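## Task

Carry the tote from the staging bench over to the work bench, where benchl and benchr are bolted. Beside benchr, a stand is fixed to the floor; its post is held in one of its holes by a spring pin with a pull knob, and if the pin is pulled the post falls unless supported. The post must never drop, and lowering it quickly, even while holding it, can count as a failure. The post is already pinned at the correct height and has to stay pinned there at the end. Take the wooden block out of the tote and set it on the plate at the top of the post. At the end the tote must stand upright on the work bench top with nothing sticking out past the edge. Any number of robots may be used. Finish by releasing everything and moving the robots away. No robot may tip over or be left leaning.

## Robot and tools

Team: r1, a Hello Robot Stretch 3 mobile manipulator, plus benchl (left arm seen from in front) and benchr (right arm), two i2rt Big YAM six-joint arms fixed on low blocks on the work bench. Each robot reports in its own frames; use camera images and depth grids to judge where robots are relative to each other.

execute_actions(actions, cameras): actions is a list holding one action or none (empty = just report state and images). The action is an object keyed by robot name; each robot gets its own sub-object. All commanded motions start together and may finish at different times. Anything left out may keep pushing toward its previous target without the status showing it. Unknown keys or out-of-range numbers reject the whole call and nothing moves. If a result reports a stop, any later execute_actions, wait or finished_scene in the same reply are skipped. cameras: list from benchl_cam_wrist, benchr_cam_wrist, r1_head_camera, r1_nav_camera, r1_wrist_camera, or "all"; omitted/null/["all"] gives all, [] gives none. The pictures line lists image order.

r1 sub-object: "base" with exactly one of translate_m (relative drive straight, metres, -1 to 1, forward positive) or rotate_rad (relative turn in place, radians, -3.2 to 3.2, counter-clockwise from above positive); no sideways motion. Base moves count from the last reported position. "joints": absolute targets by name: lift_m 0 to 1.1 (arm height on mast); arm_m 0 to 0.52 (extension, arm points to robot's RIGHT); wrist_yaw_rad -1.345 to 4.42 (0 along arm, positive toward front, 3.0 folded over base); wrist_pitch_rad -1.57 to 0.451 (negative tips fingers down); wrist_roll_rad -2.911 to 2.911; gripper_m -0.089 to 0.179 (larger is wider; actual fingertip gap is 0.007 less when nearly shut, 0.025 less when fully open, zero under 0.007); head_pan_rad -3.953 to 1.73 (-1.57 looks along arm); head_tilt_rad -1.53 to 0.419 (negative down). Optional "contact_limits": {"arm_m": effort percent 1 to 100} stops the arm once its effort reaches that value and caps its holding force until the next action. Base is 0.33 m long, 0.34 m wide; it pivots 0.05 m behind the front edge; stowed sweep radius is 0.28 m. Fast base speed only with lift_m < 0.30, arm_m < 0.03, wrist_yaw_rad > 2.54.

r1 frames: base frame origin on the floor between drive wheels, x forward, y left, z up. hand_pose is in it, at the closed-fingertip point. Odometry frame = base frame at scene start; wheel odometry counts slip as travel. turned_by_wheels/turned_by_imu give turn since last result; base_tilt (degrees) shows lean, with a fixed bias up to about 4 degrees. lidar_m: 12 sectors of 30 degrees, 1st straight ahead, counter-clockwise (4th left, 7th behind, 10th right), plane 0.17 m high, so it sees legs not tabletops. wrist_depth_mm and head_depth_mm are 7x7 median-depth grids from top left.

r1 cautions: fold/unfold the wrist only with lift_m 0.32 to 0.95, wrist_pitch_rad -0.4, roll near 0; once folded the lift may go to 0.25. With yaw below -0.4 keep pitch at -0.5 or lower. Arm and lift contact_stop and then go slack; a slack lift with a load can sink. Base, wrist and head have no contact stop. Wrist servos can torque_fault and go limp for 10 s under long strain. Pushing on a rigid thing with the gripper above about 0.45 m, driving while gripping something fixed, or snagging furniture (especially backing up) can tip r1; undo in small steps, pull the gripper free, lower lift to about 0.2 if still leaning. To grip, command a gripper_m below the object width; to release, command at least 0.02 above where contact began. Readings do not confirm a grasp; check images.

benchl/benchr sub-object: "joints" with absolute targets: joint1_rad -2.879 to 2.879 (base yaw, CCW positive); joint2_rad 0 to 3.141 (shoulder, 0 points upper arm back); joint3_rad 0 to 3.019 (elbow, 0 folded); joint4_rad -1.692 to 1.57 (hand pitch, positive fingers up); joint5_rad -1.57 to 1.57 (sideways, positive to arm's right); joint6_rad -2.094 to 2.094 (roll, clockwise from behind positive); gripper_m 0 to 0.093 (fingertip gap in metres). Frame: origin at the foot on joint 1's axis, x forward at joint1 0, y left, z up the axis; hand is the midpoint between fingertips, its z along the fingers. Reach about 1.0 m. Joints move at different speeds, so paths can swing wide. These arms do not stop on contact and can push hard. "not_followed" means a self/inter-arm check blocked the targets (it may retry them later); this check ignores r1 and gripper parts. A "time_out" joint keeps pushing; send its reported position to relax it.

Status lines: done, off_target, contact_stop, time_out, torque_fault; on_its_own describes uncommanded joints, where "held at" is the held target. motor_effort is percent of maximum with peak in brackets; readings are biased and noisy.

wait(seconds 0 to 10): lets the scene run without new commands; returns state and images. zoom_image(camera, region [x0,y0,x1,y1] pixels, at most 504x504): enlarges part of the latest full image. finished_scene(scene): ends that scene irreversibly after the last command is held.

Avoid: robot-to-robot presses or hits (bases especially), dropping objects, slamming, letting the post fall or descend fast, tipping r1. Shared loads are strained by any base motion. A loose object may occasionally get nudged. Each action lasts at most 15 s.

Each tool is called after ">>>" as name(argument=value, ...), one argument or row to a line, values as JSON.

## Session

>>> execute_actions(
  actions=[],
)

Scene clock: 0.00 s.
r1.base_odometry: x=+0.000 y=+0.000 heading=+0.000 (m, m, rad; r1's odometry frame)
r1.turned_by_wheels: +0.000 (rad since the last result)
r1.turned_by_imu: +0.000 (rad since the last result)
r1.base_tilt: forward=+0.0 right=+2.2 (deg)
r1.lidar_m: 2.01 2.71 2.67 2.87 2.92 2.44 1.40 1.11 1.09 1.18 1.77 1.47
r1.head_depth_mm: 1803 1865 1854 1855 1831 1603 1237 / 1857 1992 1977 1982 1975 1477 1916 / 1869 2134 2109 2129 2122 1420 2059 / 1862 2274 2334 2296 2280 1497 2181 / 1865 2425 2522 2460 2494 1725 2073 / 1860 2607 2721 2734 2688 2076 2303 / 1864 2777 2968 2951 2929 2911 2319
r1.base_status: not commanded
r1.joint_positions: lift_m=+0.534 arm_m=-0.001 wrist_yaw_rad=+2.994 wrist_pitch_rad=-0.563 wrist_roll_rad=-0.015 gripper_m=+0.037 head_pan_rad=-0.004 head_tilt_rad=+0.007
r1.joint_status: not commanded
r1.motor_effort: left_wheel=-1 right_wheel=+1 lift_m=+19 arm_m=+0 wrist_yaw_rad=+0 wrist_pitch_rad=+6 wrist_roll_rad=+0 gripper_m=+1 head_pan_rad=+0 head_tilt_rad=+3 (%)
r1.hand_pose: x=+0.0087 y=+0.0574 z=+0.5151 quat_wxyz=(+0.245, +0.687, +0.148, +0.668) (m; r1's base frame)
r1.wrist_depth_mm: - - - - - - - / - - - - - - - / - - - - - - - / - - - - - - 934 / 839 859 - 826 815 822 834 / 722 715 714 728 724 694 719 / 636 638 - 615 624 616 614
benchl.joint_positions: joint1_rad=-1.568 joint2_rad=+0.799 joint3_rad=+0.708 joint4_rad=-1.511 joint5_rad=+0.003 joint6_rad=-0.008 gripper_m=+0.095
benchl.joint_status: not commanded
benchl.hand: x=-0.0005 y=-0.1791 z=+0.1690 quat_wxyz=(+0.012, -0.703, -0.711, -0.010) (m; benchl's fixed frame)
benchr.joint_positions: joint1_rad=+1.569 joint2_rad=+0.783 joint3_rad=+0.705 joint4_rad=-1.498 joint5_rad=+0.010 joint6_rad=-0.007 gripper_m=+0.094
benchr.joint_status: not commanded
benchr.hand: x=+0.0026 y=+0.1807 z=+0.1702 quat_wxyz=(-0.002, +0.709, -0.705, +0.006) (m; benchr's fixed frame)
pictures: benchl_cam_wrist, benchr_cam_wrist, r1_head_camera (sideways: a quarter turn clockwise sets it upright), r1_nav_camera (sideways: a quarter turn counterclockwise sets it upright), r1_wrist_camera
Images, in order (width x height): benchl_cam_wrist 504x504, benchr_cam_wrist 504x504, r1_head_camera 896x504, r1_nav_camera 672x504, r1_wrist_camera 644x364.

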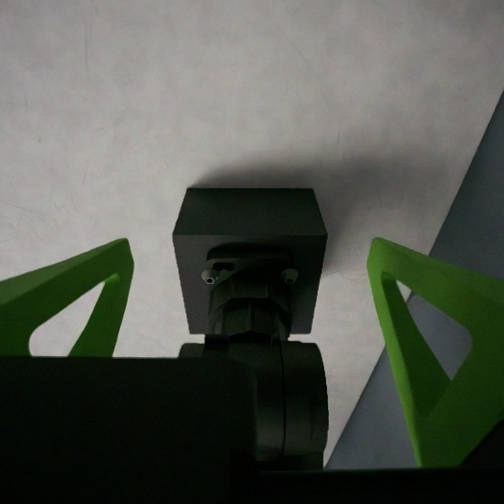

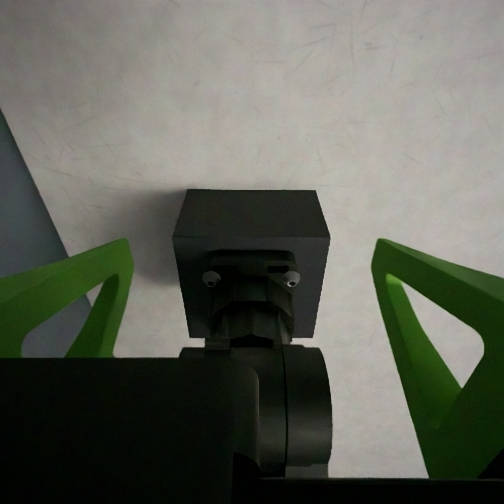

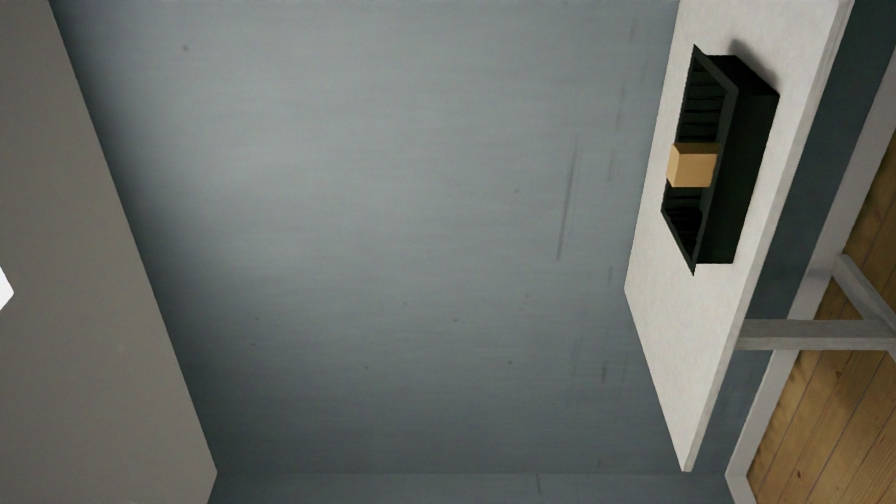

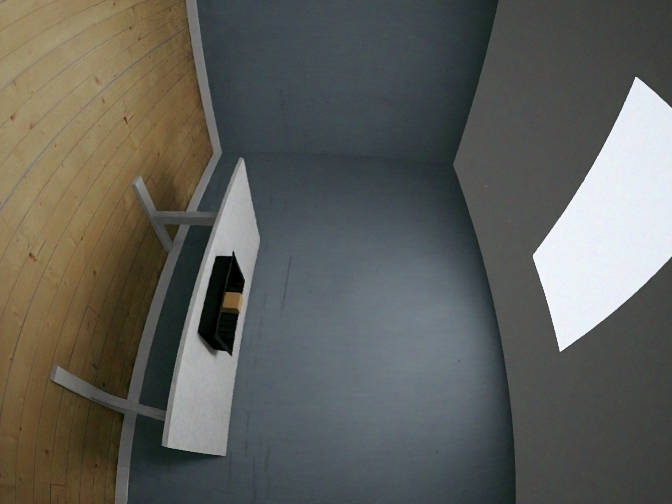

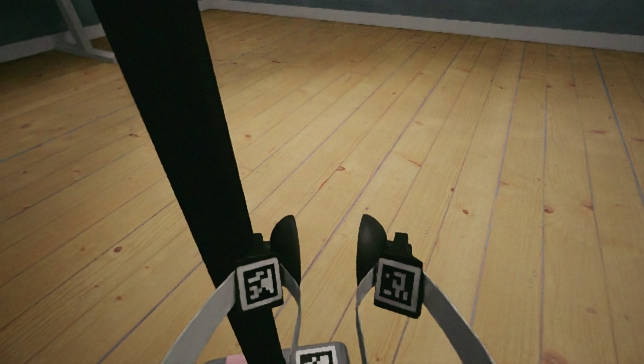

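>>> execute_actions(
  actions=[
    {"r1":{"base":{"rotate_rad":0.17},"joints":{"head_pan_rad":1.73,"head_tilt_rad":-0.3,"lift_m":0.27,"wrist_pitch_rad":-0.4}},"benchr":{"joints":{"joint1_rad":0.8,"joint2_rad":1.2,"joint3_rad":1.5,"joint4_rad":-0.6}}},
  ],
  cameras=["r1_head_camera","r1_nav_camera","benchr_cam_wrist"],
)

>>> execute_actions(
  actions=[
    {"r1":{"base":{"translate_m":0.9},"joints":{"head_pan_rad":-0.8,"head_tilt_rad":-0.8}},"benchr":{"joints":{"joint1_rad":1.4}}},
  ],
  cameras=["benchr_cam_wrist"],
)

>>> execute_actions(
  actions=[
    {"r1":{"base":{"rotate_rad":0.8},"joints":{"head_pan_rad":-1.57,"lift_m":0.93}},"benchr":{"joints":{"joint1_rad":0}}},
  ],
  cameras=["r1_head_camera","r1_nav_camera","benchr_cam_wrist"],
)

Scene clock: 6.33 s.
r1.base_odometry: x=+0.000 y=+0.000 heading=+0.170 (m, m, rad; r1's odometry frame)
r1.turned_by_wheels: +0.170 (rad since the last result)
r1.turned_by_imu: +0.171 (rad since the last result)
r1.base_tilt: forward=+0.1 right=+2.2 (deg)
r1.lidar_m: 2.01 2.67 2.68 2.88 2.88 2.11 1.26 1.09 1.09 1.28 1.88 1.46
r1.head_depth_mm: 2860 2968 3097 3248 2733 1971 1550 / 3195 3292 3382 3509 2752 1953 1537 / 3256 3495 3609 3805 2776 1983 1542 / 3072 3259 3414 3581 2751 1973 1538 / 2857 3014 3113 3298 2763 1976 1546 / 2742 2770 2974 2799 2765 1994 1552 / 2616 2673 2825 - - - -
r1.base_status: done
r1.joint_positions: lift_m=+0.270 arm_m=-0.001 wrist_yaw_rad=+2.994 wrist_pitch_rad=-0.418 wrist_roll_rad=-0.015 gripper_m=+0.037 head_pan_rad=+1.719 head_tilt_rad=-0.296
r1.joint_status: all done
joint sent to its limit — the command would take r1.head_pan_rad past its upper limit, so that joint was sent only as far as its limit.
r1.motor_effort: left_wheel=-3(6) right_wheel=+3(5) lift_m=+13(17) arm_m=+0(1) wrist_yaw_rad=-1(0) wrist_pitch_rad=+9(9) wrist_roll_rad=+0(0) gripper_m=+1(0) head_pan_rad=+4(56) head_tilt_rad=-3(34) (%)
r1.hand_pose: x=+0.0117 y=+0.0778 z=+0.2830 quat_wxyz=(+0.197, +0.695, +0.097, +0.684) (m; r1's base frame)
r1.wrist_depth_mm: - - - - - - - / - - - - - - - / - - - - - - - / 813 786 736 766 737 733 749 / 610 608 - 584 598 579 585 / 508 502 - 515 500 489 481 / 437 - - - 414 418 408
benchl.joint_positions: joint1_rad=-1.568 joint2_rad=+0.799 joint3_rad=+0.708 joint4_rad=-1.511 joint5_rad=+0.003 joint6_rad=-0.008 gripper_m=+0.095
benchl.joint_status: not commanded
benchl.hand: x=-0.0005 y=-0.1791 z=+0.1690 quat_wxyz=(+0.012, -0.703, -0.711, -0.010) (m; benchl's fixed frame)
benchr.joint_positions: joint1_rad=+0.796 joint2_rad=+1.188 joint3_rad=+1.469 joint4_rad=-0.619 joint5_rad=+0.010 joint6_rad=-0.007 gripper_m=+0.094
benchr.joint_status: all done
benchr.hand: x=+0.3809 y=+0.3861 z=+0.5313 quat_wxyz=(-0.535, +0.316, -0.752, -0.218) (m; benchr's fixed frame)
pictures: benchr_cam_wrist, r1_head_camera (sideways: a quarter turn clockwise sets it upright), r1_nav_camera (sideways: a quarter turn counterclockwise sets it upright)
Images, in order (width x height): benchr_cam_wrist 504x504, r1_head_camera 896x504, r1_nav_camera 672x504.

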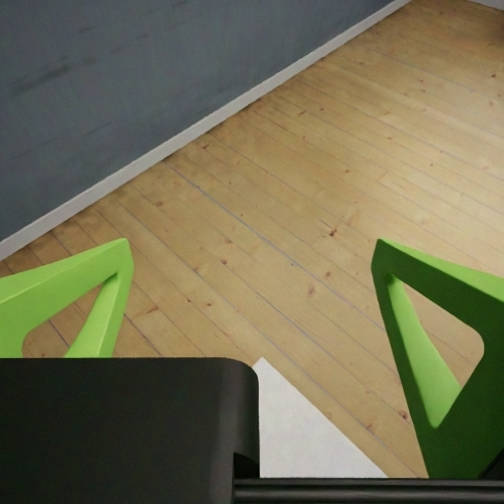

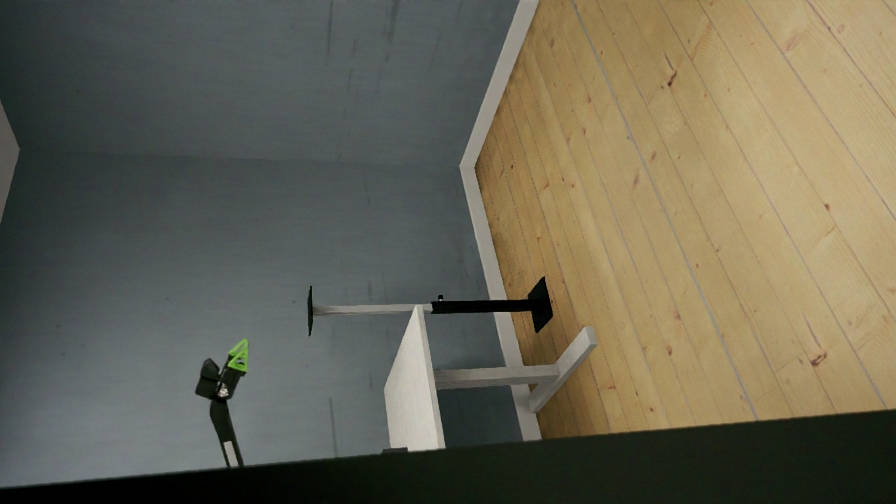

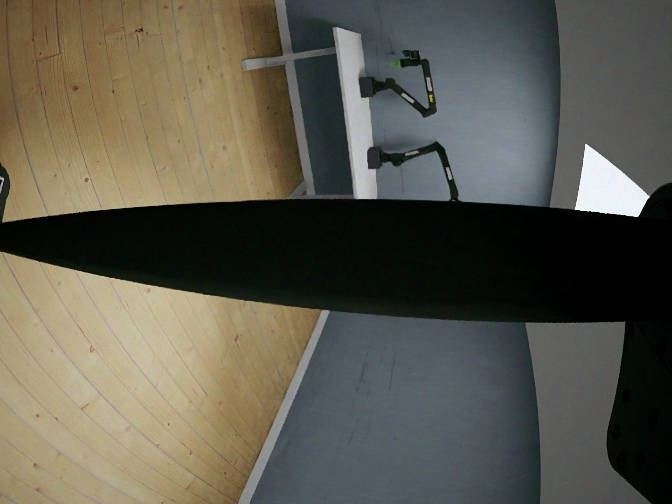

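Scene clock: 11.20 s.
r1.base_odometry: x=+0.887 y=+0.152 heading=+0.170 (m, m, rad; r1's odometry frame)
r1.turned_by_wheels: +0.000 (rad since the last result)
r1.turned_by_imu: +0.000 (rad since the last result)
r1.base_tilt: forward=+0.1 right=+2.3 (deg)
r1.lidar_m: 1.11 2.02 2.03 2.37 3.48 3.16 1.99 1.74 1.74 0.95 0.96 1.27
r1.head_depth_mm: 1079 1191 988 798 1411 1290 1148 / 1093 1201 990 775 1475 1310 1148 / 1088 1189 910 750 1474 1308 1144 / 1085 1193 922 748 1474 1304 1145 / 1093 1198 799 745 1480 1300 1147 / 1095 1203 922 751 1472 1307 1142 / 1101 1197 953 753 1471 1296 1145
r1.base_status: done
r1.joint_positions: lift_m=+0.270 arm_m=-0.001 wrist_yaw_rad=+2.994 wrist_pitch_rad=-0.418 wrist_roll_rad=-0.015 gripper_m=+0.037 head_pan_rad=-0.793 head_tilt_rad=-0.791
r1.joint_status: all done
r1.motor_effort: left_wheel=-2(6) right_wheel=+4(7) lift_m=+13(13) arm_m=+0(0) wrist_yaw_rad=+0(0) wrist_pitch_rad=+9(9) wrist_roll_rad=+0(0) gripper_m=+0(0) head_pan_rad=-6(55) head_tilt_rad=-6(45) (%)
r1.hand_pose: x=+0.0117 y=+0.0778 z=+0.2830 quat_wxyz=(+0.197, +0.695, +0.097, +0.684) (m; r1's base frame)
r1.wrist_depth_mm: - - - - - - - / - - - - - - - / - - - - - - - / 785 774 762 761 750 732 722 / 617 606 - 608 604 592 578 / 508 501 - 506 502 491 483 / 435 - - - 417 416 414
benchl.joint_positions: joint1_rad=-1.568 joint2_rad=+0.799 joint3_rad=+0.708 joint4_rad=-1.511 joint5_rad=+0.003 joint6_rad=-0.008 gripper_m=+0.095
benchl.joint_status: not commanded
benchl.hand: x=-0.0005 y=-0.1791 z=+0.1690 quat_wxyz=(+0.012, -0.703, -0.711, -0.010) (m; benchl's fixed frame)
benchr.joint_positions: joint1_rad=+1.402 joint2_rad=+1.193 joint3_rad=+1.469 joint4_rad=-0.619 joint5_rad=+0.010 joint6_rad=-0.007 gripper_m=+0.094
benchr.joint_status: all done
benchr.hand: x=+0.0936 y=+0.5363 z=+0.5286 quat_wxyz=(-0.444, +0.527, -0.625, -0.367) (m; benchr's fixed frame)
pictures: benchr_cam_wrist
Images, in order (width x height): benchr_cam_wrist 504x504.

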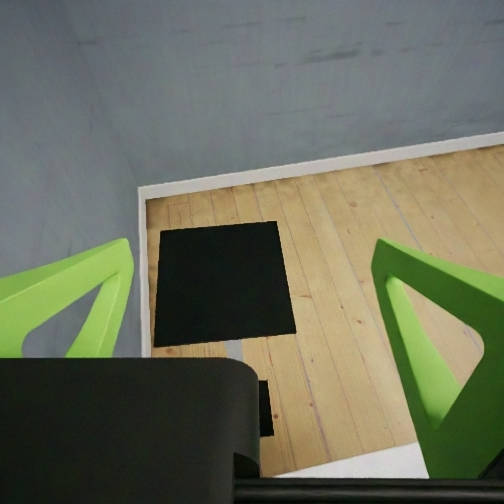

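Scene clock: 18.03 s.
r1.base_odometry: x=+0.887 y=+0.152 heading=+0.970 (m, m, rad; r1's odometry frame)
r1.turned_by_wheels: +0.800 (rad since the last result)
r1.turned_by_imu: +0.805 (rad since the last result)
r1.base_tilt: forward=+0.1 right=+2.2 (deg)
r1.lidar_m: 2.02 2.12 2.98 3.16 2.38 1.79 1.74 1.74 0.95 1.27 1.12 1.87
r1.head_depth_mm: 1077 1197 989 835 - 1244 1151 / 1088 1198 956 753 - 1261 1145 / 1085 1198 913 751 - - - / 1099 1203 891 755 - - 1181 / 1107 1217 887 754 - 1245 1145 / 1102 1217 894 752 1480 1274 1144 / 1116 1215 982 752 1477 1304 1138
r1.base_status: done
r1.joint_positions: lift_m=+0.930 arm_m=-0.001 wrist_yaw_rad=+2.994 wrist_pitch_rad=-0.418 wrist_roll_rad=-0.015 gripper_m=+0.037 head_pan_rad=-1.563 head_tilt_rad=-0.791
r1.joint_status: all done
r1.motor_effort: left_wheel=-3(8) right_wheel=+3(7) lift_m=+25(27) arm_m=-1(1) wrist_yaw_rad=+0(1) wrist_pitch_rad=+8(9) wrist_roll_rad=+0(0) gripper_m=+1(0) head_pan_rad=-5(55) head_tilt_rad=-6(6) (%)
r1.hand_pose: x=+0.0117 y=+0.0779 z=+0.9424 quat_wxyz=(+0.197, +0.695, +0.097, +0.684) (m; r1's base frame)
r1.wrist_depth_mm: - - - - - - - / - - - - - - - / - - - - - - - / - - - - - - - / - - - - - - - / - - - - - - - / - - - - - - -
benchl.joint_positions: joint1_rad=-1.568 joint2_rad=+0.799 joint3_rad=+0.708 joint4_rad=-1.511 joint5_rad=+0.003 joint6_rad=-0.008 gripper_m=+0.095
benchl.joint_status: not commanded
benchl.hand: x=-0.0005 y=-0.1791 z=+0.1690 quat_wxyz=(+0.012, -0.703, -0.711, -0.010) (m; benchl's fixed frame)
benchr.joint_positions: joint1_rad=-0.003 joint2_rad=+1.204 joint3_rad=+1.469 joint4_rad=-0.619 joint5_rad=+0.011 joint6_rad=-0.007 gripper_m=+0.094
benchr.joint_status: all done
benchr.hand: x=+0.5487 y=-0.0038 z=+0.5229 quat_wxyz=(-0.571, -0.001, -0.821, +0.007) (m; benchr's fixed frame)
pictures: benchr_cam_wrist, r1_head_camera (sideways: a quarter turn clockwise sets it upright), r1_nav_camera (sideways: a quarter turn counterclockwise sets it upright)
Images, in order (width x height): benchr_cam_wrist 504x504, r1_head_camera 896x504, r1_nav_camera 672x504.

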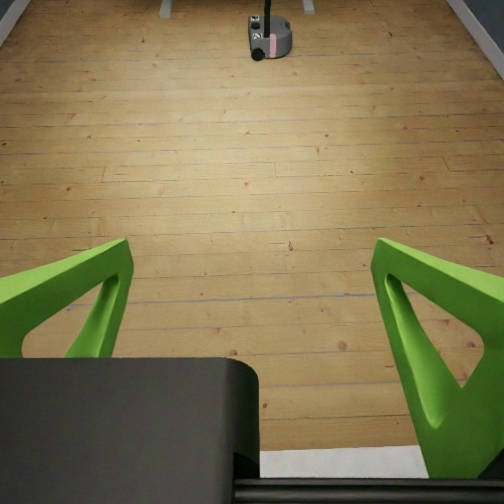

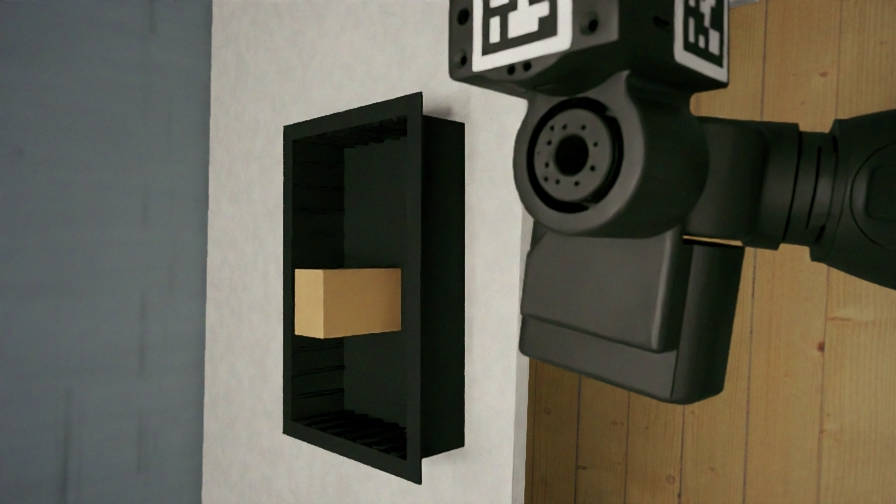

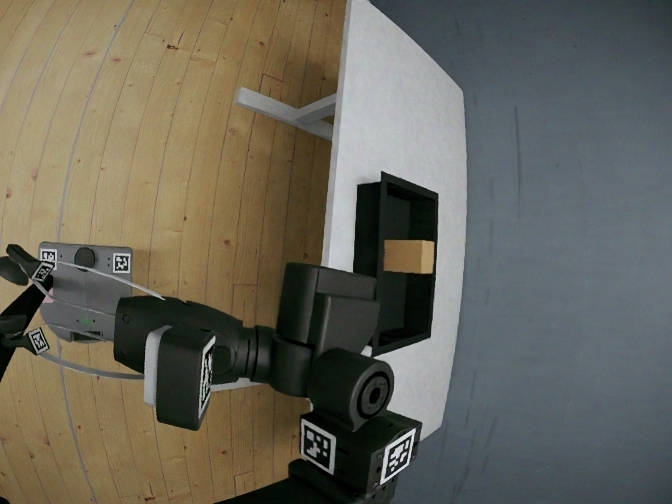

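>>> execute_actions(
  actions=[
    {"r1":{"base":{"translate_m":0.07},"joints":{"wrist_yaw_rad":0,"gripper_m":0.12}},"benchr":{"joints":{"joint1_rad":1.45}}},
  ],
  cameras=[],
)

>>> execute_actions(
  actions=[
    {"r1":{"joints":{"lift_m":1.09,"wrist_pitch_rad":-1.5,"wrist_roll_rad":1.57,"arm_m":0.25}}},
  ],
  cameras=["r1_head_camera","r1_nav_camera","r1_wrist_camera"],
)

Scene clock: 21.77 s.
r1.base_odometry: x=+0.927 y=+0.210 heading=+0.969 (m, m, rad; r1's odometry frame)
r1.turned_by_wheels: +0.000 (rad since the last result)
r1.turned_by_imu: -0.001 (rad since the last result)
r1.base_tilt: forward=+0.0 right=+2.3 (deg)
r1.lidar_m: 1.95 2.05 2.87 3.08 2.48 1.86 1.81 1.75 0.99 1.27 1.07 1.87
r1.head_depth_mm: 1083 1199 983 792 - - - / 1091 1192 910 735 - - 1103 / 1092 1194 908 788 - - 1104 / 1104 1205 823 754 1436 1302 1132 / 1103 1205 912 735 1478 1307 1144 / 1115 1218 925 752 1466 1300 1144 / 1118 1220 988 796 1477 1293 1148
r1.base_status: done
r1.joint_positions: lift_m=+0.930 arm_m=-0.001 wrist_yaw_rad=+0.003 wrist_pitch_rad=-0.418 wrist_roll_rad=-0.015 gripper_m=+0.120 head_pan_rad=-1.563 head_tilt_rad=-0.791
r1.joint_status: all done
r1.motor_effort: left_wheel=-3(3) right_wheel=+2(5) lift_m=+25(26) arm_m=-1(1) wrist_yaw_rad=-2(5) wrist_pitch_rad=+9(9) wrist_roll_rad=+0(0) gripper_m=+1(82) head_pan_rad=-5(6) head_tilt_rad=-6(6) (%)
r1.hand_pose: x=-0.0209 y=-0.3686 z=+0.9424 quat_wxyz=(+0.697, +0.149, -0.686, -0.145) (m; r1's base frame)
r1.wrist_depth_mm: 960 916 926 901 889 841 855 / - - - 953 948 931 917 / - 921 897 893 867 836 - / 683 677 610 521 609 637 628 / 518 519 435 430 432 506 495 / 431 432 420 417 416 424 415 / - - - - - - -
benchl.joint_positions: joint1_rad=-1.568 joint2_rad=+0.799 joint3_rad=+0.708 joint4_rad=-1.511 joint5_rad=+0.003 joint6_rad=-0.008 gripper_m=+0.095
benchl.joint_status: not commanded
benchl.hand: x=-0.0005 y=-0.1791 z=+0.1690 quat_wxyz=(+0.012, -0.703, -0.711, -0.010) (m; benchl's fixed frame)
benchr.joint_positions: joint1_rad=+1.453 joint2_rad=+1.204 joint3_rad=+1.469 joint4_rad=-0.619 joint5_rad=+0.010 joint6_rad=-0.007 gripper_m=+0.094
benchr.joint_status: all done
benchr.hand: x=+0.0667 y=+0.5446 z=+0.5229 quat_wxyz=(-0.431, +0.545, -0.614, -0.375) (m; benchr's fixed frame)
pictures: none
No camera images: the call's "cameras" was empty. Leave "cameras" out to get every camera's image.

Scene clock: 24.83 s.
r1.base_odometry: x=+0.927 y=+0.210 heading=+0.969 (m, m, rad; r1's odometry frame)
r1.turned_by_wheels: +0.000 (rad since the last result)
r1.turned_by_imu: +0.000 (rad since the last result)
r1.base_tilt: forward=+0.1 right=+2.3 (deg)
r1.lidar_m: 1.95 2.04 2.88 3.09 2.48 1.86 1.81 1.75 0.99 1.27 1.07 1.87
r1.head_depth_mm: 1117 1182 986 764 1490 1303 1147 / 1107 1195 910 752 1479 1311 1149 / - - 910 757 1488 1302 1148 / 1083 - 820 740 1486 1298 1144 / 1100 1207 912 753 1482 1308 1150 / 1110 1209 919 753 1470 1288 1144 / 1113 1220 986 796 1485 1305 1143
r1.base_status: not commanded
r1.joint_positions: lift_m=+1.090 arm_m=+0.250 wrist_yaw_rad=+0.001 wrist_pitch_rad=-1.495 wrist_roll_rad=+1.567 gripper_m=+0.120 head_pan_rad=-1.563 head_tilt_rad=-0.791
r1.joint_status: all done
r1.motor_effort: left_wheel=-2(3) right_wheel=+3(3) lift_m=+26(25) arm_m=+3(5) wrist_yaw_rad=-1(2) wrist_pitch_rad=-3(9) wrist_roll_rad=+1(1) gripper_m=+1(1) head_pan_rad=-5(5) head_tilt_rad=-6(6) (%)
r1.hand_pose: x=-0.0215 y=-0.3898 z=+0.9710 quat_wxyz=(+0.002, +0.002, -0.733, -0.680) (m; r1's base frame)
r1.wrist_depth_mm: 332 324 396 - - - 973 / 421 418 399 - - - 949 / 428 423 404 - - - - / 355 421 419 - - - - / 329 429 429 - - - - / 437 468 438 - - - - / 399 384 445 - - - -
benchl.joint_positions: joint1_rad=-1.568 joint2_rad=+0.799 joint3_rad=+0.708 joint4_rad=-1.511 joint5_rad=+0.003 joint6_rad=-0.008 gripper_m=+0.095
benchl.joint_status: not commanded
benchl.hand: x=-0.0005 y=-0.1791 z=+0.1690 quat_wxyz=(+0.012, -0.703, -0.711, -0.010) (m; benchl's fixed frame)
benchr.joint_positions: joint1_rad=+1.453 joint2_rad=+1.204 joint3_rad=+1.469 joint4_rad=-0.619 joint5_rad=+0.010 joint6_rad=-0.007 gripper_m=+0.094
benchr.joint_status: not commanded
benchr.hand: x=+0.0667 y=+0.5446 z=+0.5229 quat_wxyz=(-0.431, +0.545, -0.614, -0.375) (m; benchr's fixed frame)
pictures: r1_head_camera (sideways: a quarter turn clockwise sets it upright), r1_nav_camera (sideways: a quarter turn counterclockwise sets it upright), r1_wrist_camera
Images, in order (width x height): r1_head_camera 896x504, r1_nav_camera 672x504, r1_wrist_camera 644x364.

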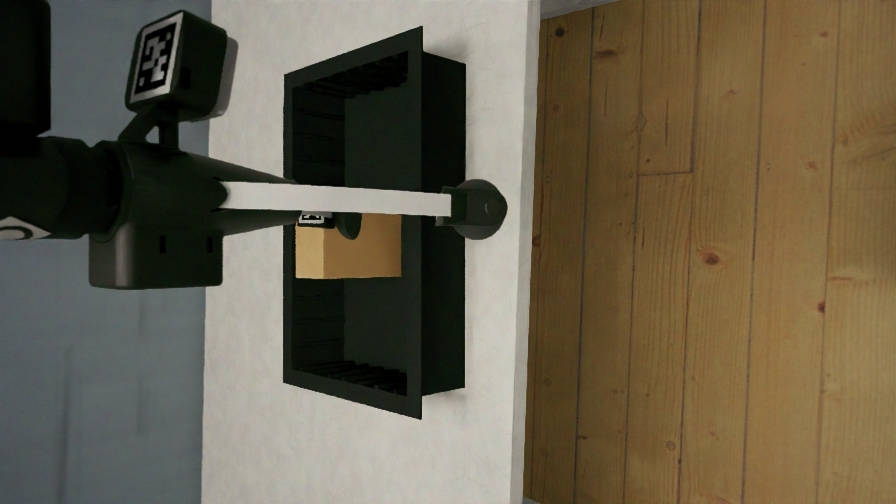

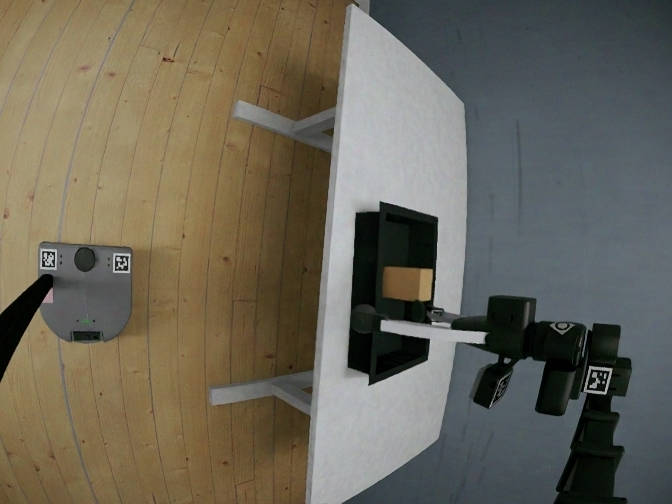

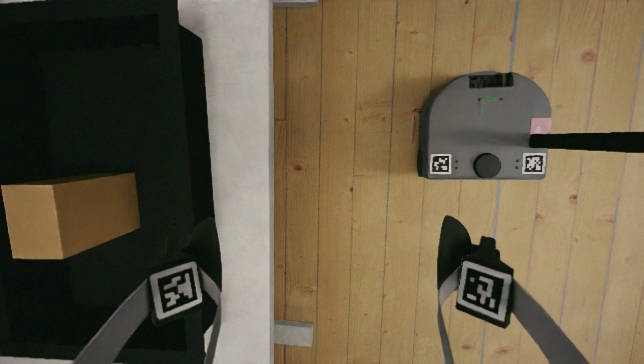

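>>> execute_actions(
  actions=[
    {"r1":{"joints":{"lift_m":1.04,"arm_m":0.41,"gripper_m":0.09}}},
  ],
  cameras=["r1_head_camera","r1_wrist_camera"],
)

Scene clock: 28.17 s.
r1.base_odometry: x=+0.927 y=+0.210 heading=+0.969 (m, m, rad; r1's odometry frame)
r1.turned_by_wheels: +0.000 (rad since the last result)
r1.turned_by_imu: +0.000 (rad since the last result)
r1.base_tilt: forward=+0.1 right=+2.3 (deg)
r1.lidar_m: 1.95 2.05 2.87 3.09 2.49 1.86 1.81 1.75 1.00 1.27 1.07 1.87
r1.head_depth_mm: 1108 1196 990 764 1475 1299 1142 / 1123 1204 896 752 1482 1301 1144 / - 1194 906 754 1476 1300 1146 / 1079 1196 856 755 1492 1308 1147 / 1100 1210 913 752 1480 1301 1144 / 1107 1215 922 752 1484 1297 1137 / 1107 1221 992 795 1479 1305 1142
r1.base_status: not commanded
r1.joint_positions: lift_m=+1.040 arm_m=+0.410 wrist_yaw_rad=+0.001 wrist_pitch_rad=-1.495 wrist_roll_rad=+1.567 gripper_m=+0.090 head_pan_rad=-1.563 head_tilt_rad=-0.791
r1.joint_status: all done
r1.motor_effort: left_wheel=-3(2) right_wheel=+3(3) lift_m=+13(24) arm_m=+3(5) wrist_yaw_rad=-1(0) wrist_pitch_rad=-2(2) wrist_roll_rad=+1(1) gripper_m=+1(80) head_pan_rad=-6(5) head_tilt_rad=-6(6) (%)
r1.hand_pose: x=-0.0215 y=-0.5497 z=+0.9217 quat_wxyz=(+0.002, +0.001, -0.733, -0.680) (m; r1's base frame)
r1.wrist_depth_mm: 289 335 339 331 930 959 897 / 298 359 351 337 - 933 887 / 306 365 359 344 - - - / 316 331 366 358 - - 984 / 358 260 366 363 - - - / 415 330 380 370 365 - - / 428 354 388 381 - - -
benchl.joint_positions: joint1_rad=-1.568 joint2_rad=+0.799 joint3_rad=+0.708 joint4_rad=-1.511 joint5_rad=+0.003 joint6_rad=-0.008 gripper_m=+0.095
benchl.joint_status: not commanded
benchl.hand: x=-0.0005 y=-0.1791 z=+0.1690 quat_wxyz=(+0.012, -0.703, -0.711, -0.010) (m; benchl's fixed frame)
benchr.joint_positions: joint1_rad=+1.453 joint2_rad=+1.204 joint3_rad=+1.469 joint4_rad=-0.619 joint5_rad=+0.010 joint6_rad=-0.007 gripper_m=+0.094
benchr.joint_status: not commanded
benchr.hand: x=+0.0667 y=+0.5446 z=+0.5229 quat_wxyz=(-0.431, +0.545, -0.614, -0.375) (m; benchr's fixed frame)
pictures: r1_head_camera (sideways: a quarter turn clockwise sets it upright), r1_wrist_camera
Images, in order (width x height): r1_head_camera 896x504, r1_wrist_camera 644x364.

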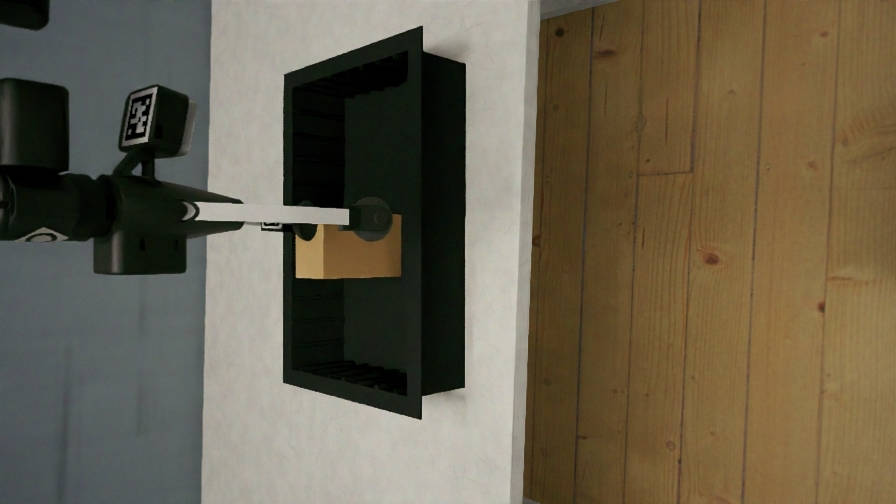

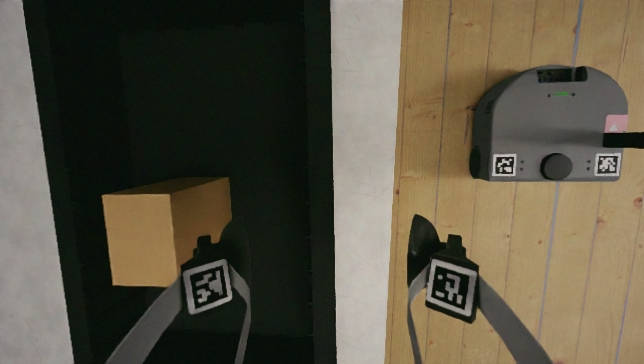

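>>> execute_actions(
  actions=[
    {"r1":{"joints":{"lift_m":0.93,"arm_m":0.428}}},
  ],
  cameras=["r1_head_camera","r1_wrist_camera"],
)

Scene clock: 30.63 s.
r1.base_odometry: x=+0.927 y=+0.210 heading=+0.969 (m, m, rad; r1's odometry frame)
r1.turned_by_wheels: +0.000 (rad since the last result)
r1.turned_by_imu: +0.000 (rad since the last result)
r1.base_tilt: forward=+0.1 right=+2.2 (deg)
r1.lidar_m: 1.95 2.04 2.88 3.07 2.48 1.86 1.81 1.74 0.99 1.27 1.07 1.87
r1.head_depth_mm: 1070 - 802 753 1476 1305 1143 / 1049 1182 903 754 1479 1299 1139 / 1054 - 909 751 1473 1302 1139 / 1080 1216 813 752 1481 1303 1152 / 1105 1210 911 752 1484 1295 1143 / 1106 1213 926 754 1478 1298 1149 / 1110 1220 980 794 1476 1306 1141
r1.base_status: not commanded
r1.joint_positions: lift_m=+0.930 arm_m=+0.428 wrist_yaw_rad=+0.001 wrist_pitch_rad=-1.495 wrist_roll_rad=+1.567 gripper_m=+0.090 head_pan_rad=-1.563 head_tilt_rad=-0.791
r1.joint_status: all done
r1.motor_effort: left_wheel=-2(3) right_wheel=+3(3) lift_m=+14(13) arm_m=+4(3) wrist_yaw_rad=-1(1) wrist_pitch_rad=-2(2) wrist_roll_rad=+1(1) gripper_m=+1(1) head_pan_rad=-5(5) head_tilt_rad=-6(6) (%)
r1.hand_pose: x=-0.0215 y=-0.5676 z=+0.8117 quat_wxyz=(+0.002, +0.001, -0.733, -0.680) (m; r1's base frame)
r1.wrist_depth_mm: 250 242 238 151 225 823 824 / 254 251 242 155 231 845 - / 261 257 249 158 238 858 - / 269 262 254 244 242 909 852 / 154 190 259 248 248 903 889 / 147 179 263 256 252 903 884 / 152 179 273 260 263 949 930
benchl.joint_positions: joint1_rad=-1.568 joint2_rad=+0.799 joint3_rad=+0.708 joint4_rad=-1.511 joint5_rad=+0.003 joint6_rad=-0.008 gripper_m=+0.095
benchl.joint_status: not commanded
benchl.hand: x=-0.0005 y=-0.1791 z=+0.1690 quat_wxyz=(+0.012, -0.703, -0.711, -0.010) (m; benchl's fixed frame)
benchr.joint_positions: joint1_rad=+1.453 joint2_rad=+1.204 joint3_rad=+1.469 joint4_rad=-0.619 joint5_rad=+0.010 joint6_rad=-0.007 gripper_m=+0.094
benchr.joint_status: not commanded
benchr.hand: x=+0.0667 y=+0.5446 z=+0.5229 quat_wxyz=(-0.431, +0.545, -0.614, -0.375) (m; benchr's fixed frame)
pictures: r1_head_camera (sideways: a quarter turn clockwise sets it upright), r1_wrist_camera
Images, in order (width x height): r1_head_camera 896x504, r1_wrist_camera 644x364.

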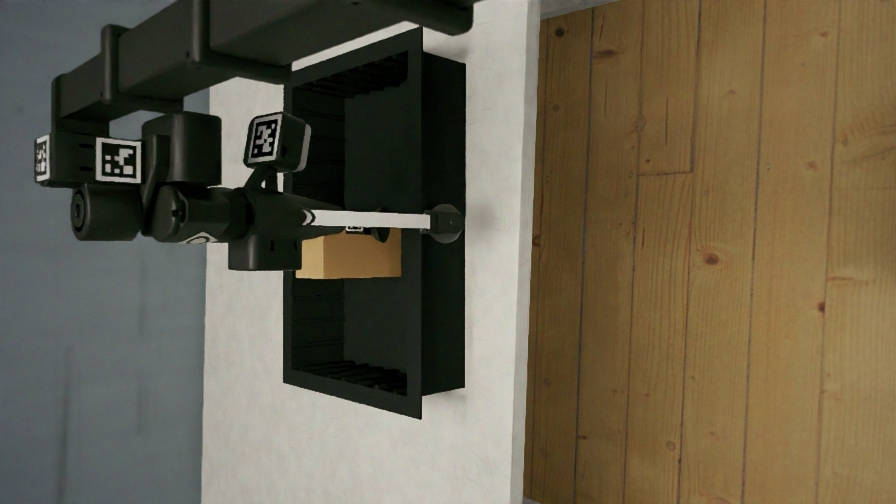

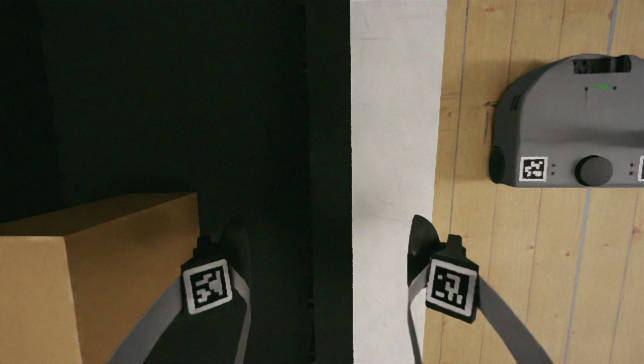

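>>> execute_actions(
  actions=[
    {"r1":{"base":{"translate_m":0.012},"joints":{"lift_m":0.87,"arm_m":0.434}}},
  ],
  cameras=["r1_wrist_camera"],
)

>>> execute_actions(
  actions=[
    {"r1":{"joints":{"gripper_m":-0.06}}},
  ],
  cameras=["r1_wrist_camera"],
)

>>> execute_actions(
  actions=[
    {"r1":{"joints":{"lift_m":0.91}}},
  ],
  cameras=["r1_head_camera","r1_wrist_camera","r1_nav_camera"],
)

Scene clock: 36.60 s.
r1.base_odometry: x=+0.933 y=+0.220 heading=+0.969 (m, m, rad; r1's odometry frame)
r1.turned_by_wheels: +0.000 (rad since the last result)
r1.turned_by_imu: -0.001 (rad since the last result)
r1.base_tilt: forward=+0.0 right=+2.3 (deg)
r1.lidar_m: 1.94 2.04 2.87 3.08 2.50 1.87 1.82 1.74 1.00 1.27 1.07 1.86
r1.head_depth_mm: 1082 1194 - - 1454 1292 1146 / 1089 - 896 753 1482 1308 1145 / 1097 - 891 752 1477 1300 1143 / 1091 1206 894 756 1495 1300 1148 / 1101 1214 912 755 1472 1305 1140 / 1108 1211 952 753 1486 1305 1144 / 1115 1225 981 796 1500 1305 1139
r1.base_status: done
r1.joint_positions: lift_m=+0.870 arm_m=+0.434 wrist_yaw_rad=+0.001 wrist_pitch_rad=-1.495 wrist_roll_rad=+1.567 gripper_m=+0.090 head_pan_rad=-1.563 head_tilt_rad=-0.791
r1.joint_status: all done
r1.motor_effort: left_wheel=-2(4) right_wheel=+3(6) lift_m=+13(14) arm_m=+3(5) wrist_yaw_rad=+0(1) wrist_pitch_rad=-2(2) wrist_roll_rad=+1(1) gripper_m=+1(0) head_pan_rad=-5(4) head_tilt_rad=-6(6) (%)
r1.hand_pose: x=-0.0215 y=-0.5736 z=+0.7517 quat_wxyz=(+0.002, +0.001, -0.733, -0.680) (m; r1's base frame)
r1.wrist_depth_mm: 190 186 179 93 171 795 781 / 195 191 184 96 175 784 - / 201 193 188 98 179 804 - / 204 198 192 100 184 833 831 / 140 181 197 102 187 855 821 / 137 170 198 104 193 879 848 / 136 171 207 107 196 896 854
benchl.joint_positions: joint1_rad=-1.568 joint2_rad=+0.799 joint3_rad=+0.708 joint4_rad=-1.511 joint5_rad=+0.003 joint6_rad=-0.008 gripper_m=+0.095
benchl.joint_status: not commanded
benchl.hand: x=-0.0005 y=-0.1791 z=+0.1690 quat_wxyz=(+0.012, -0.703, -0.711, -0.010) (m; benchl's fixed frame)
benchr.joint_positions: joint1_rad=+1.453 joint2_rad=+1.204 joint3_rad=+1.469 joint4_rad=-0.619 joint5_rad=+0.010 joint6_rad=-0.007 gripper_m=+0.094
benchr.joint_status: not commanded
benchr.hand: x=+0.0667 y=+0.5446 z=+0.5229 quat_wxyz=(-0.431, +0.545, -0.614, -0.375) (m; benchr's fixed frame)
pictures: r1_wrist_camera
Images, in order (width x height): r1_wrist_camera 644x364.

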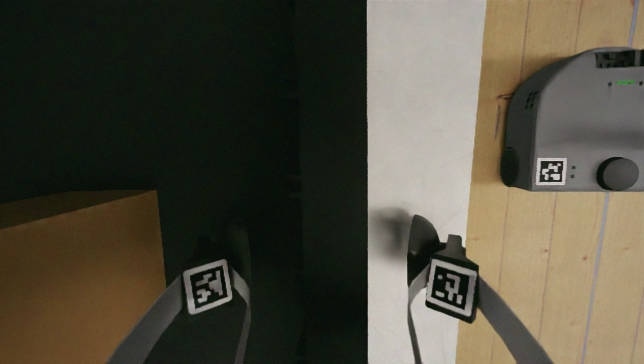

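Scene clock: 38.60 s.
r1.base_odometry: x=+0.933 y=+0.220 heading=+0.969 (m, m, rad; r1's odometry frame)
r1.turned_by_wheels: +0.000 (rad since the last result)
r1.turned_by_imu: +0.000 (rad since the last result)
r1.base_tilt: forward=+0.1 right=+2.2 (deg)
r1.lidar_m: 1.94 2.03 2.85 3.06 2.50 1.88 1.82 1.75 1.00 1.27 1.07 1.87
r1.head_depth_mm: 1084 1196 - - 1447 1297 1148 / 1096 - 891 752 1489 1295 1144 / 1089 - 888 751 1482 1300 1148 / 1101 1209 890 754 1482 1301 1141 / 1107 1211 912 752 1472 1296 1144 / 1110 1212 953 754 1471 1301 1148 / 1117 1220 986 796 1471 1292 1144
r1.base_status: not commanded
r1.joint_positions: lift_m=+0.870 arm_m=+0.434 wrist_yaw_rad=+0.001 wrist_pitch_rad=-1.503 wrist_roll_rad=+1.567 gripper_m=-0.058 head_pan_rad=-1.563 head_tilt_rad=-0.791
r1.joint_status: all done
r1.motor_effort: left_wheel=-2(2) right_wheel=+2(3) lift_m=+13(13) arm_m=+4(3) wrist_yaw_rad=-1(1) wrist_pitch_rad=+1(4) wrist_roll_rad=+1(1) gripper_m=-37(99) head_pan_rad=-5(6) head_tilt_rad=-6(6) (%)
r1.hand_pose: x=-0.0215 y=-0.5717 z=+0.7518 quat_wxyz=(+0.002, +0.001, -0.730, -0.683) (m; r1's base frame)
r1.wrist_depth_mm: 189 184 179 94 171 801 764 / 194 189 182 96 175 793 - / 199 193 189 98 179 821 - / 202 196 192 100 184 843 832 / 141 186 197 102 185 858 833 / 139 185 203 104 188 890 845 / 139 208 208 107 197 856 877
benchl.joint_positions: joint1_rad=-1.568 joint2_rad=+0.799 joint3_rad=+0.708 joint4_rad=-1.511 joint5_rad=+0.003 joint6_rad=-0.008 gripper_m=+0.095
benchl.joint_status: not commanded
benchl.hand: x=-0.0005 y=-0.1791 z=+0.1690 quat_wxyz=(+0.012, -0.703, -0.711, -0.010) (m; benchl's fixed frame)
benchr.joint_positions: joint1_rad=+1.453 joint2_rad=+1.204 joint3_rad=+1.469 joint4_rad=-0.619 joint5_rad=+0.010 joint6_rad=-0.007 gripper_m=+0.094
benchr.joint_status: not commanded
benchr.hand: x=+0.0667 y=+0.5446 z=+0.5229 quat_wxyz=(-0.431, +0.545, -0.614, -0.375) (m; benchr's fixed frame)
pictures: r1_wrist_camera
Images, in order (width x height): r1_wrist_camera 644x364.

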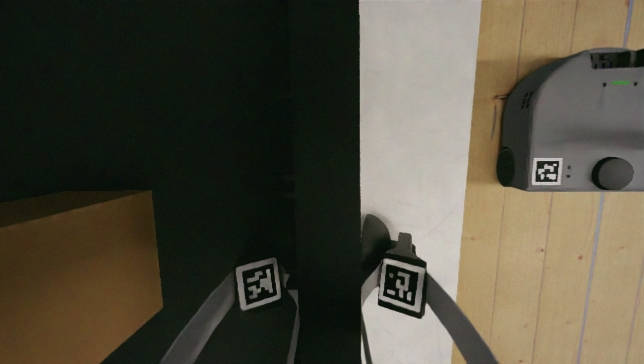

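Scene clock: 39.77 s.
r1.base_odometry: x=+0.933 y=+0.220 heading=+0.969 (m, m, rad; r1's odometry frame)
r1.turned_by_wheels: +0.000 (rad since the last result)
r1.turned_by_imu: +0.000 (rad since the last result)
r1.base_tilt: forward=+0.1 right=+2.3 (deg)
r1.lidar_m: 1.94 2.03 2.85 3.07 2.50 1.88 1.82 1.75 1.00 1.27 1.06 1.87
r1.head_depth_mm: 1081 1192 - 734 1475 1308 1146 / 1065 1172 915 731 1478 1305 1143 / 1072 - 915 731 1483 1311 1150 / 1091 1194 813 731 1481 1297 1145 / 1104 1207 914 734 1480 1298 1141 / 1112 1220 952 771 1481 1306 1152 / 1112 1217 993 794 1475 1307 1145
r1.base_status: not commanded
r1.joint_positions: lift_m=+0.910 arm_m=+0.434 wrist_yaw_rad=+0.001 wrist_pitch_rad=-1.495 wrist_roll_rad=+1.567 gripper_m=-0.051 head_pan_rad=-1.563 head_tilt_rad=-0.791
r1.joint_status: all done
r1.on_its_own: gripper_m is held at -0.053, not at your -0.060, by its stall guard, which is still easing
r1.motor_effort: left_wheel=-2(3) right_wheel=+3(3) lift_m=+27(28) arm_m=+3(3) wrist_yaw_rad=-1(1) wrist_pitch_rad=-2(3) wrist_roll_rad=+2(1) gripper_m=-29(37) head_pan_rad=-6(5) head_tilt_rad=-6(6) (%)
r1.hand_pose: x=-0.0215 y=-0.5737 z=+0.7909 quat_wxyz=(+0.002, +0.001, -0.733, -0.680) (m; r1's base frame)
r1.wrist_depth_mm: 225 210 191 94 207 842 807 / 232 213 195 96 211 862 - / 238 218 202 99 216 862 - / 239 217 206 101 221 867 852 / 140 176 214 102 224 899 885 / 139 177 218 105 235 931 871 / 140 195 221 108 238 937 890
benchl.joint_positions: joint1_rad=-1.568 joint2_rad=+0.799 joint3_rad=+0.708 joint4_rad=-1.511 joint5_rad=+0.003 joint6_rad=-0.008 gripper_m=+0.095
benchl.joint_status: not commanded
benchl.hand: x=-0.0005 y=-0.1791 z=+0.1690 quat_wxyz=(+0.012, -0.703, -0.711, -0.010) (m; benchl's fixed frame)
benchr.joint_positions: joint1_rad=+1.453 joint2_rad=+1.204 joint3_rad=+1.469 joint4_rad=-0.619 joint5_rad=+0.010 joint6_rad=-0.007 gripper_m=+0.094
benchr.joint_status: not commanded
benchr.hand: x=+0.0667 y=+0.5446 z=+0.5229 quat_wxyz=(-0.431, +0.545, -0.614, -0.375) (m; benchr's fixed frame)
pictures: r1_head_camera (sideways: a quarter turn clockwise sets it upright), r1_nav_camera (sideways: a quarter turn counterclockwise sets it upright), r1_wrist_camera
Images, in order (width x height): r1_head_camera 896x504, r1_nav_camera 672x504, r1_wrist_camera 644x364.

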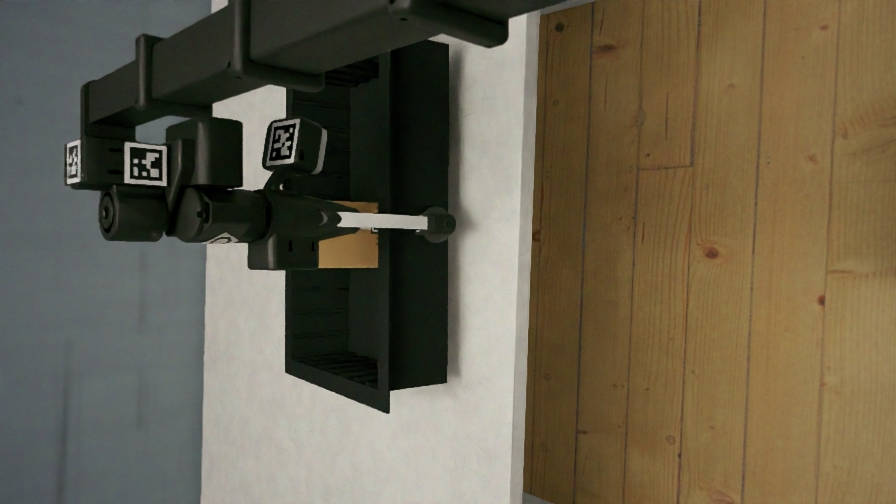

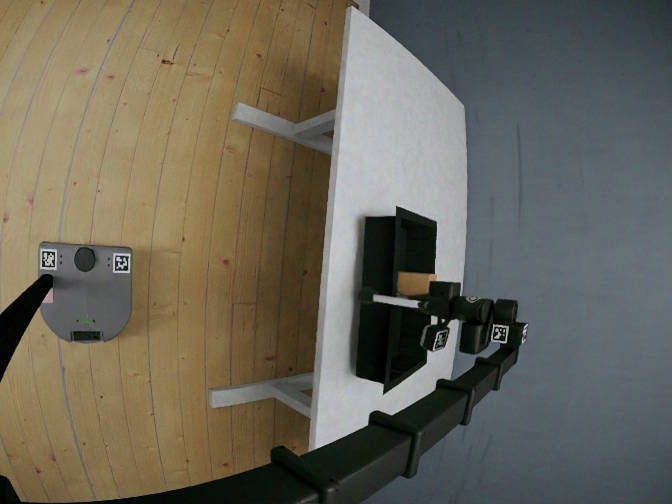

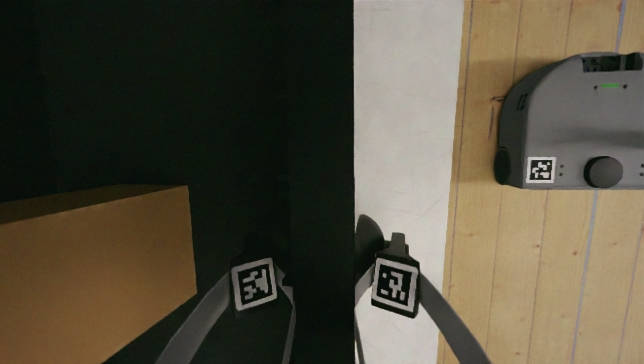

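>>> execute_actions(
  actions=[
    {"r1":{"joints":{"wrist_pitch_rad":-1.2,"arm_m":0.375,"gripper_m":-0.045}}},
  ],
  cameras=["r1_head_camera","r1_wrist_camera","r1_nav_camera"],
)

Scene clock: 42.03 s.
r1.base_odometry: x=+0.933 y=+0.220 heading=+0.969 (m, m, rad; r1's odometry frame)
r1.turned_by_wheels: +0.000 (rad since the last result)
r1.turned_by_imu: +0.000 (rad since the last result)
r1.base_tilt: forward=+0.1 right=+2.3 (deg)
r1.lidar_m: 1.94 2.04 2.86 3.07 2.50 1.88 1.83 1.74 1.00 1.27 1.07 1.87
r1.head_depth_mm: 1089 1187 - 733 1485 1299 1146 / 1065 - 892 723 1481 1301 1144 / 1081 - 910 721 1478 1301 1144 / 1093 1208 871 735 1487 1295 1140 / 1106 1206 904 724 1478 1293 1146 / 1110 1214 958 754 1481 1300 1142 / 1115 1222 987 794 1483 1305 1144
r1.base_status: not commanded
r1.joint_positions: lift_m=+0.910 arm_m=+0.375 wrist_yaw_rad=+0.001 wrist_pitch_rad=-1.252 wrist_roll_rad=+1.568 gripper_m=-0.038 head_pan_rad=-1.563 head_tilt_rad=-0.791
r1.joint_status: wrist_pitch_rad off_target (ended at -1.252, target -1.200); gripper_m off_target (ended at -0.038, target -0.045); the others done
r1.on_its_own: gripper_m is held at -0.038, not at your -0.045, by its stall guard, which is still easing
r1.motor_effort: left_wheel=-3(3) right_wheel=+3(3) lift_m=+27(27) arm_m=-4(7) wrist_yaw_rad=-1(1) wrist_pitch_rad=+25(24) wrist_roll_rad=+1(1) gripper_m=-13(34) head_pan_rad=-6(5) head_tilt_rad=-6(6) (%)
r1.hand_pose: x=-0.0215 y=-0.5775 z=+0.7973 quat_wxyz=(+0.002, +0.001, -0.810, -0.586) (m; r1's base frame)
r1.wrist_depth_mm: 230 262 225 98 197 746 704 / 233 264 228 100 200 755 719 / 232 268 235 103 206 756 730 / 228 261 226 105 210 806 757 / 140 168 226 106 215 836 751 / 141 168 212 107 - 829 767 / 147 176 258 112 228 852 786
benchl.joint_positions: joint1_rad=-1.568 joint2_rad=+0.799 joint3_rad=+0.708 joint4_rad=-1.511 joint5_rad=+0.003 joint6_rad=-0.008 gripper_m=+0.095
benchl.joint_status: not commanded
benchl.hand: x=-0.0005 y=-0.1791 z=+0.1690 quat_wxyz=(+0.012, -0.703, -0.711, -0.010) (m; benchl's fixed frame)
benchr.joint_positions: joint1_rad=+1.453 joint2_rad=+1.204 joint3_rad=+1.469 joint4_rad=-0.619 joint5_rad=+0.010 joint6_rad=-0.007 gripper_m=+0.094
benchr.joint_status: not commanded
benchr.hand: x=+0.0667 y=+0.5446 z=+0.5229 quat_wxyz=(-0.431, +0.545, -0.614, -0.375) (m; benchr's fixed frame)
pictures: r1_head_camera (sideways: a quarter turn clockwise sets it upright), r1_nav_camera (sideways: a quarter turn counterclockwise sets it upright), r1_wrist_camera
Images, in order (width x height): r1_head_camera 896x504, r1_nav_camera 672x504, r1_wrist_camera 644x364.

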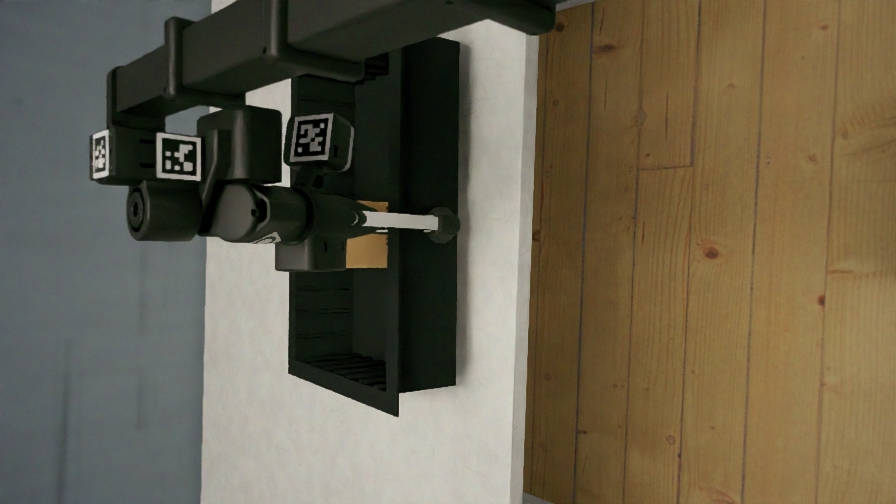

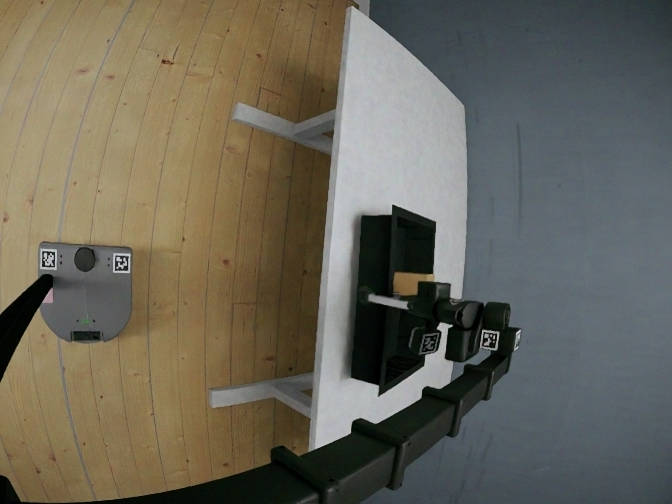

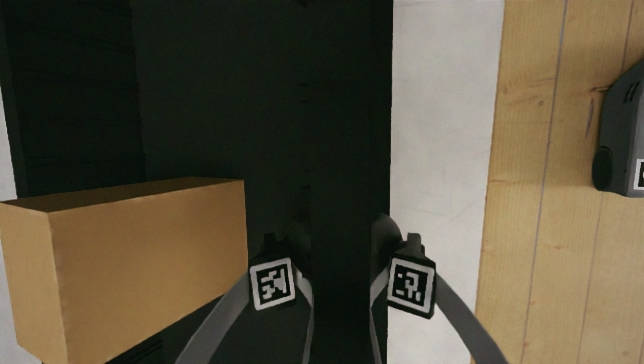

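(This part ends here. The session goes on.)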